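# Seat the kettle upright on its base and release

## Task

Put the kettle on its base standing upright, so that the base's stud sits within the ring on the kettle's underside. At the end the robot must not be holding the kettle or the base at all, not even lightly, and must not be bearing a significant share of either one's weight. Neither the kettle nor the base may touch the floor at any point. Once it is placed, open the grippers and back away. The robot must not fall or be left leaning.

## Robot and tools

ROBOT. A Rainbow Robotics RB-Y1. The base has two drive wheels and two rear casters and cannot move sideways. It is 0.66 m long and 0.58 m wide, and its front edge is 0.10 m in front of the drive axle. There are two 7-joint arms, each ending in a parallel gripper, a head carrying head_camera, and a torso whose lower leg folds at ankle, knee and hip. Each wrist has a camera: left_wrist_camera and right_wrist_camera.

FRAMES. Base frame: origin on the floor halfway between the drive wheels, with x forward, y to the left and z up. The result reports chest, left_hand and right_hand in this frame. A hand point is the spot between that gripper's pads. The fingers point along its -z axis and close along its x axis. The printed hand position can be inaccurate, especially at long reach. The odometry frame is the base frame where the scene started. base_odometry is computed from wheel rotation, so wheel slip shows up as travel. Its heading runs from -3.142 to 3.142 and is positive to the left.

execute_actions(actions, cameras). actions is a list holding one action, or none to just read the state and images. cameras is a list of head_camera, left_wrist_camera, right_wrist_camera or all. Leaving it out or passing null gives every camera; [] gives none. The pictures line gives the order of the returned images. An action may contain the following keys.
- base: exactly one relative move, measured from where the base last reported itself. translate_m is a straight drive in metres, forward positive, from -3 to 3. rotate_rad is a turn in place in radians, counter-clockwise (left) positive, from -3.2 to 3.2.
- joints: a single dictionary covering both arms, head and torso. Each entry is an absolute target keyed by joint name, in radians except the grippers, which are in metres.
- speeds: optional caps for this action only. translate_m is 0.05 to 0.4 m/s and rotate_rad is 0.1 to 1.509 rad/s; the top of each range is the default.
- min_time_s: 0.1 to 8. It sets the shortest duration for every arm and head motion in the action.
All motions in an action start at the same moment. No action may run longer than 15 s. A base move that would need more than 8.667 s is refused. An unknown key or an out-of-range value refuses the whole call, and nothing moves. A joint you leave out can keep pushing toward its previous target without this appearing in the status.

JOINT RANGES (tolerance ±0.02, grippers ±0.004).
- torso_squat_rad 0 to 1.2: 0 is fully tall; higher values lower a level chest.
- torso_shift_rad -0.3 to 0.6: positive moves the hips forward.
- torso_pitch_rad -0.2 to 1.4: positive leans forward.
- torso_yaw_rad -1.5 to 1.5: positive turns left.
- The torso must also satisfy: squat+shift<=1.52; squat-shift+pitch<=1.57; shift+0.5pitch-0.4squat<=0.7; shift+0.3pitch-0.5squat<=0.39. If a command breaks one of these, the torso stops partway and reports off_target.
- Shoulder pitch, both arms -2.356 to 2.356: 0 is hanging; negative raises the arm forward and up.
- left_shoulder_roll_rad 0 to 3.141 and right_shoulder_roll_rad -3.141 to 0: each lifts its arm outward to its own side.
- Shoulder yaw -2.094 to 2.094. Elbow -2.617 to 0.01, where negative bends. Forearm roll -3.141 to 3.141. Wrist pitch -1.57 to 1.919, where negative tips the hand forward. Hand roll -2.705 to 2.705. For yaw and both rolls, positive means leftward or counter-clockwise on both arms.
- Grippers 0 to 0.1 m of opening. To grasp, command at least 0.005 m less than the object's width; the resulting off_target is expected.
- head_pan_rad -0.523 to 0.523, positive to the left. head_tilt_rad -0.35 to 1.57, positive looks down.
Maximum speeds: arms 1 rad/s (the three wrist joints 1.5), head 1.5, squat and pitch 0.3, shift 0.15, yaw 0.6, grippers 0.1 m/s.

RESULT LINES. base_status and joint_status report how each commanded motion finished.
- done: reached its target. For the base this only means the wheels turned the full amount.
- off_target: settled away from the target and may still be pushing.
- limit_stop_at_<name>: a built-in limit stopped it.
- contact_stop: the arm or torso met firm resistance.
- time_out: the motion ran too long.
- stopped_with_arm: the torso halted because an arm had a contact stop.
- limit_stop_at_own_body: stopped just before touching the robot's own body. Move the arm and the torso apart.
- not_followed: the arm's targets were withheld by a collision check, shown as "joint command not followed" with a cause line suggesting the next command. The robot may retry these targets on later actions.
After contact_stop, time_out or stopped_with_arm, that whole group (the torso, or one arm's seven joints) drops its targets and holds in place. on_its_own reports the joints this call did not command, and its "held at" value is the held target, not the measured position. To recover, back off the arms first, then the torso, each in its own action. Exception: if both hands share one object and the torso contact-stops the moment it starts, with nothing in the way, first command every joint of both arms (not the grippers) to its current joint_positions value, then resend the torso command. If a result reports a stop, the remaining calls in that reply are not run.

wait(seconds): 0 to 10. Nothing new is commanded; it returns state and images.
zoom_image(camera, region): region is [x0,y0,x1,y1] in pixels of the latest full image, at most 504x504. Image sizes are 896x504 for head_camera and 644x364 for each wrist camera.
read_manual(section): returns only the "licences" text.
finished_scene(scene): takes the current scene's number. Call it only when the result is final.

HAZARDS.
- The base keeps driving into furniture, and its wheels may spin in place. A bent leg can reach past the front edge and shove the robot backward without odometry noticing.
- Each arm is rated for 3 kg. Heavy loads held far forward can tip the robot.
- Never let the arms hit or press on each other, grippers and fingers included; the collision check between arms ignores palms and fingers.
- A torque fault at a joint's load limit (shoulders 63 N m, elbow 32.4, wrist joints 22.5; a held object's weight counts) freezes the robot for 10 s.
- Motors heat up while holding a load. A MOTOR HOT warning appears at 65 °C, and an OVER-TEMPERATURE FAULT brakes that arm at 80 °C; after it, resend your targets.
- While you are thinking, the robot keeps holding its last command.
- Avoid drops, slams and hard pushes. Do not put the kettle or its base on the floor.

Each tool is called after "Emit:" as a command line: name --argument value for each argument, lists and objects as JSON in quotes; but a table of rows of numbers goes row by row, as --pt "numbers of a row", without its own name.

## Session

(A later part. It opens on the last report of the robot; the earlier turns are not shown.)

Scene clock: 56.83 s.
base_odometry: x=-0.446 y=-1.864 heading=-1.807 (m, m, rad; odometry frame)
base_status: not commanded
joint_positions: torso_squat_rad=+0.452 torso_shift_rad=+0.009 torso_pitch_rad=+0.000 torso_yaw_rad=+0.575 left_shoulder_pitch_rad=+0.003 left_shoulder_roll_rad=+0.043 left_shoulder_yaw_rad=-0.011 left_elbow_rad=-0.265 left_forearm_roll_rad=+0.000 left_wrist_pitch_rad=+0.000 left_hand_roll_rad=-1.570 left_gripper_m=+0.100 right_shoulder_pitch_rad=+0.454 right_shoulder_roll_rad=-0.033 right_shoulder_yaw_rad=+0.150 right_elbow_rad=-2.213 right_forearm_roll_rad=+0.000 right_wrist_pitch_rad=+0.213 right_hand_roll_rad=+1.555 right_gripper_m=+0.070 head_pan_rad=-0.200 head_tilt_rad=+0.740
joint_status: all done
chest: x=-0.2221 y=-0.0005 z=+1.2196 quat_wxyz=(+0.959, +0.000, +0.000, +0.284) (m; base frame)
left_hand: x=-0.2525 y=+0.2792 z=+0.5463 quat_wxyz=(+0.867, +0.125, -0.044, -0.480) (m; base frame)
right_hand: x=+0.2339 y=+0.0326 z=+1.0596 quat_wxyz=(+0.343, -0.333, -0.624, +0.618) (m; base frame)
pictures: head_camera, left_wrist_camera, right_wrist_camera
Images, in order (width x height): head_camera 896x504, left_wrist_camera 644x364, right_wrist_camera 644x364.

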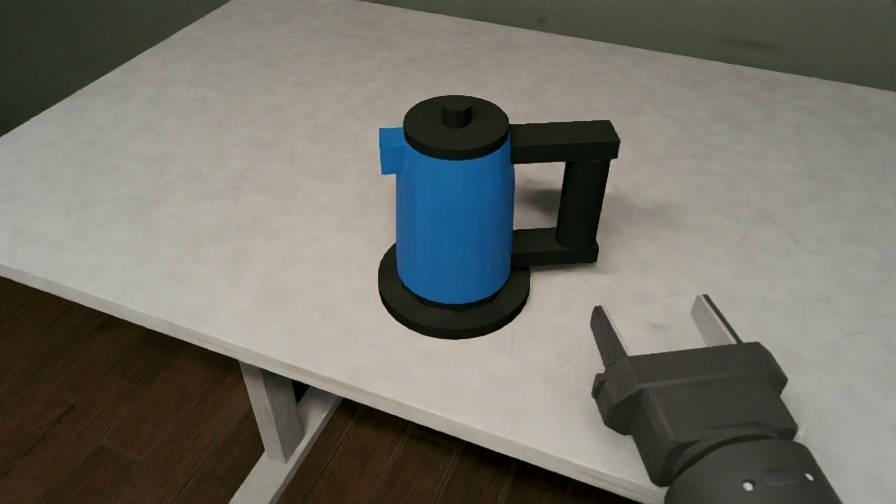

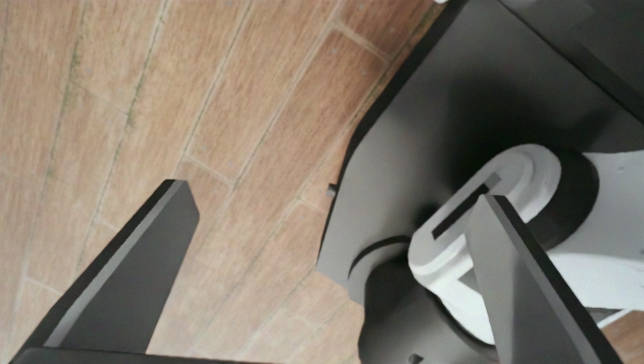

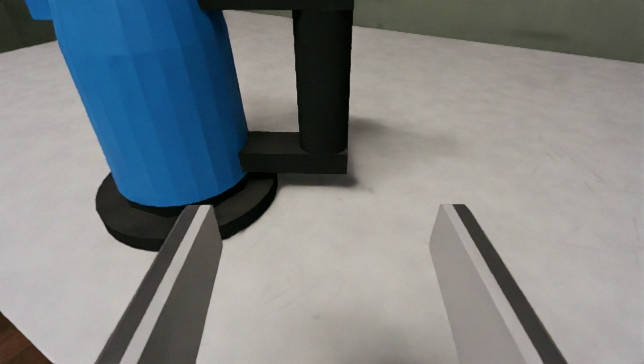

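Emit:
execute_actions --actions '[{"base": {"translate_m": -0.12}}]' --cameras '["head_camera"]'

Scene clock: 60.23 s.
base_odometry: x=-0.418 y=-1.748 heading=-1.805 (m, m, rad; odometry frame)
base_status: done
joint_positions: torso_squat_rad=+0.452 torso_shift_rad=+0.009 torso_pitch_rad=+0.000 torso_yaw_rad=+0.575 left_shoulder_pitch_rad=+0.003 left_shoulder_roll_rad=+0.043 left_shoulder_yaw_rad=-0.011 left_elbow_rad=-0.265 left_forearm_roll_rad=+0.000 left_wrist_pitch_rad=+0.000 left_hand_roll_rad=-1.570 left_gripper_m=+0.100 right_shoulder_pitch_rad=+0.454 right_shoulder_roll_rad=-0.033 right_shoulder_yaw_rad=+0.150 right_elbow_rad=-2.213 right_forearm_roll_rad=+0.000 right_wrist_pitch_rad=+0.213 right_hand_roll_rad=+1.555 right_gripper_m=+0.070 head_pan_rad=-0.200 head_tilt_rad=+0.740
joint_status: not commanded
chest: x=-0.2220 y=-0.0005 z=+1.2196 quat_wxyz=(+0.959, +0.000, +0.000, +0.284) (m; base frame)
left_hand: x=-0.2526 y=+0.2792 z=+0.5463 quat_wxyz=(+0.867, +0.125, -0.044, -0.480) (m; base frame)
right_hand: x=+0.2339 y=+0.0326 z=+1.0595 quat_wxyz=(+0.343, -0.333, -0.624, +0.619) (m; base frame)
pictures: head_camera
Images, in order (width x height): head_camera 896x504.

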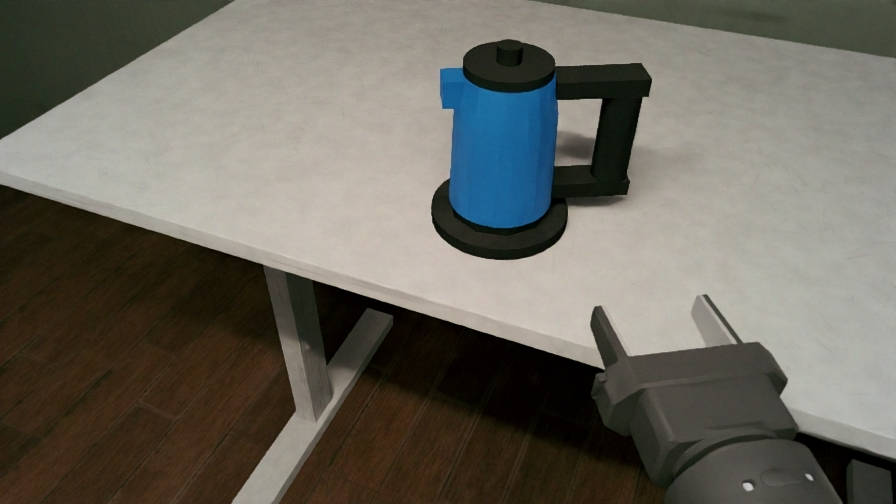

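The kettle is upright and centred on its base, and the hand is clear.

Emit:
finished_scene --scene 2

The scene is finished: the task was done.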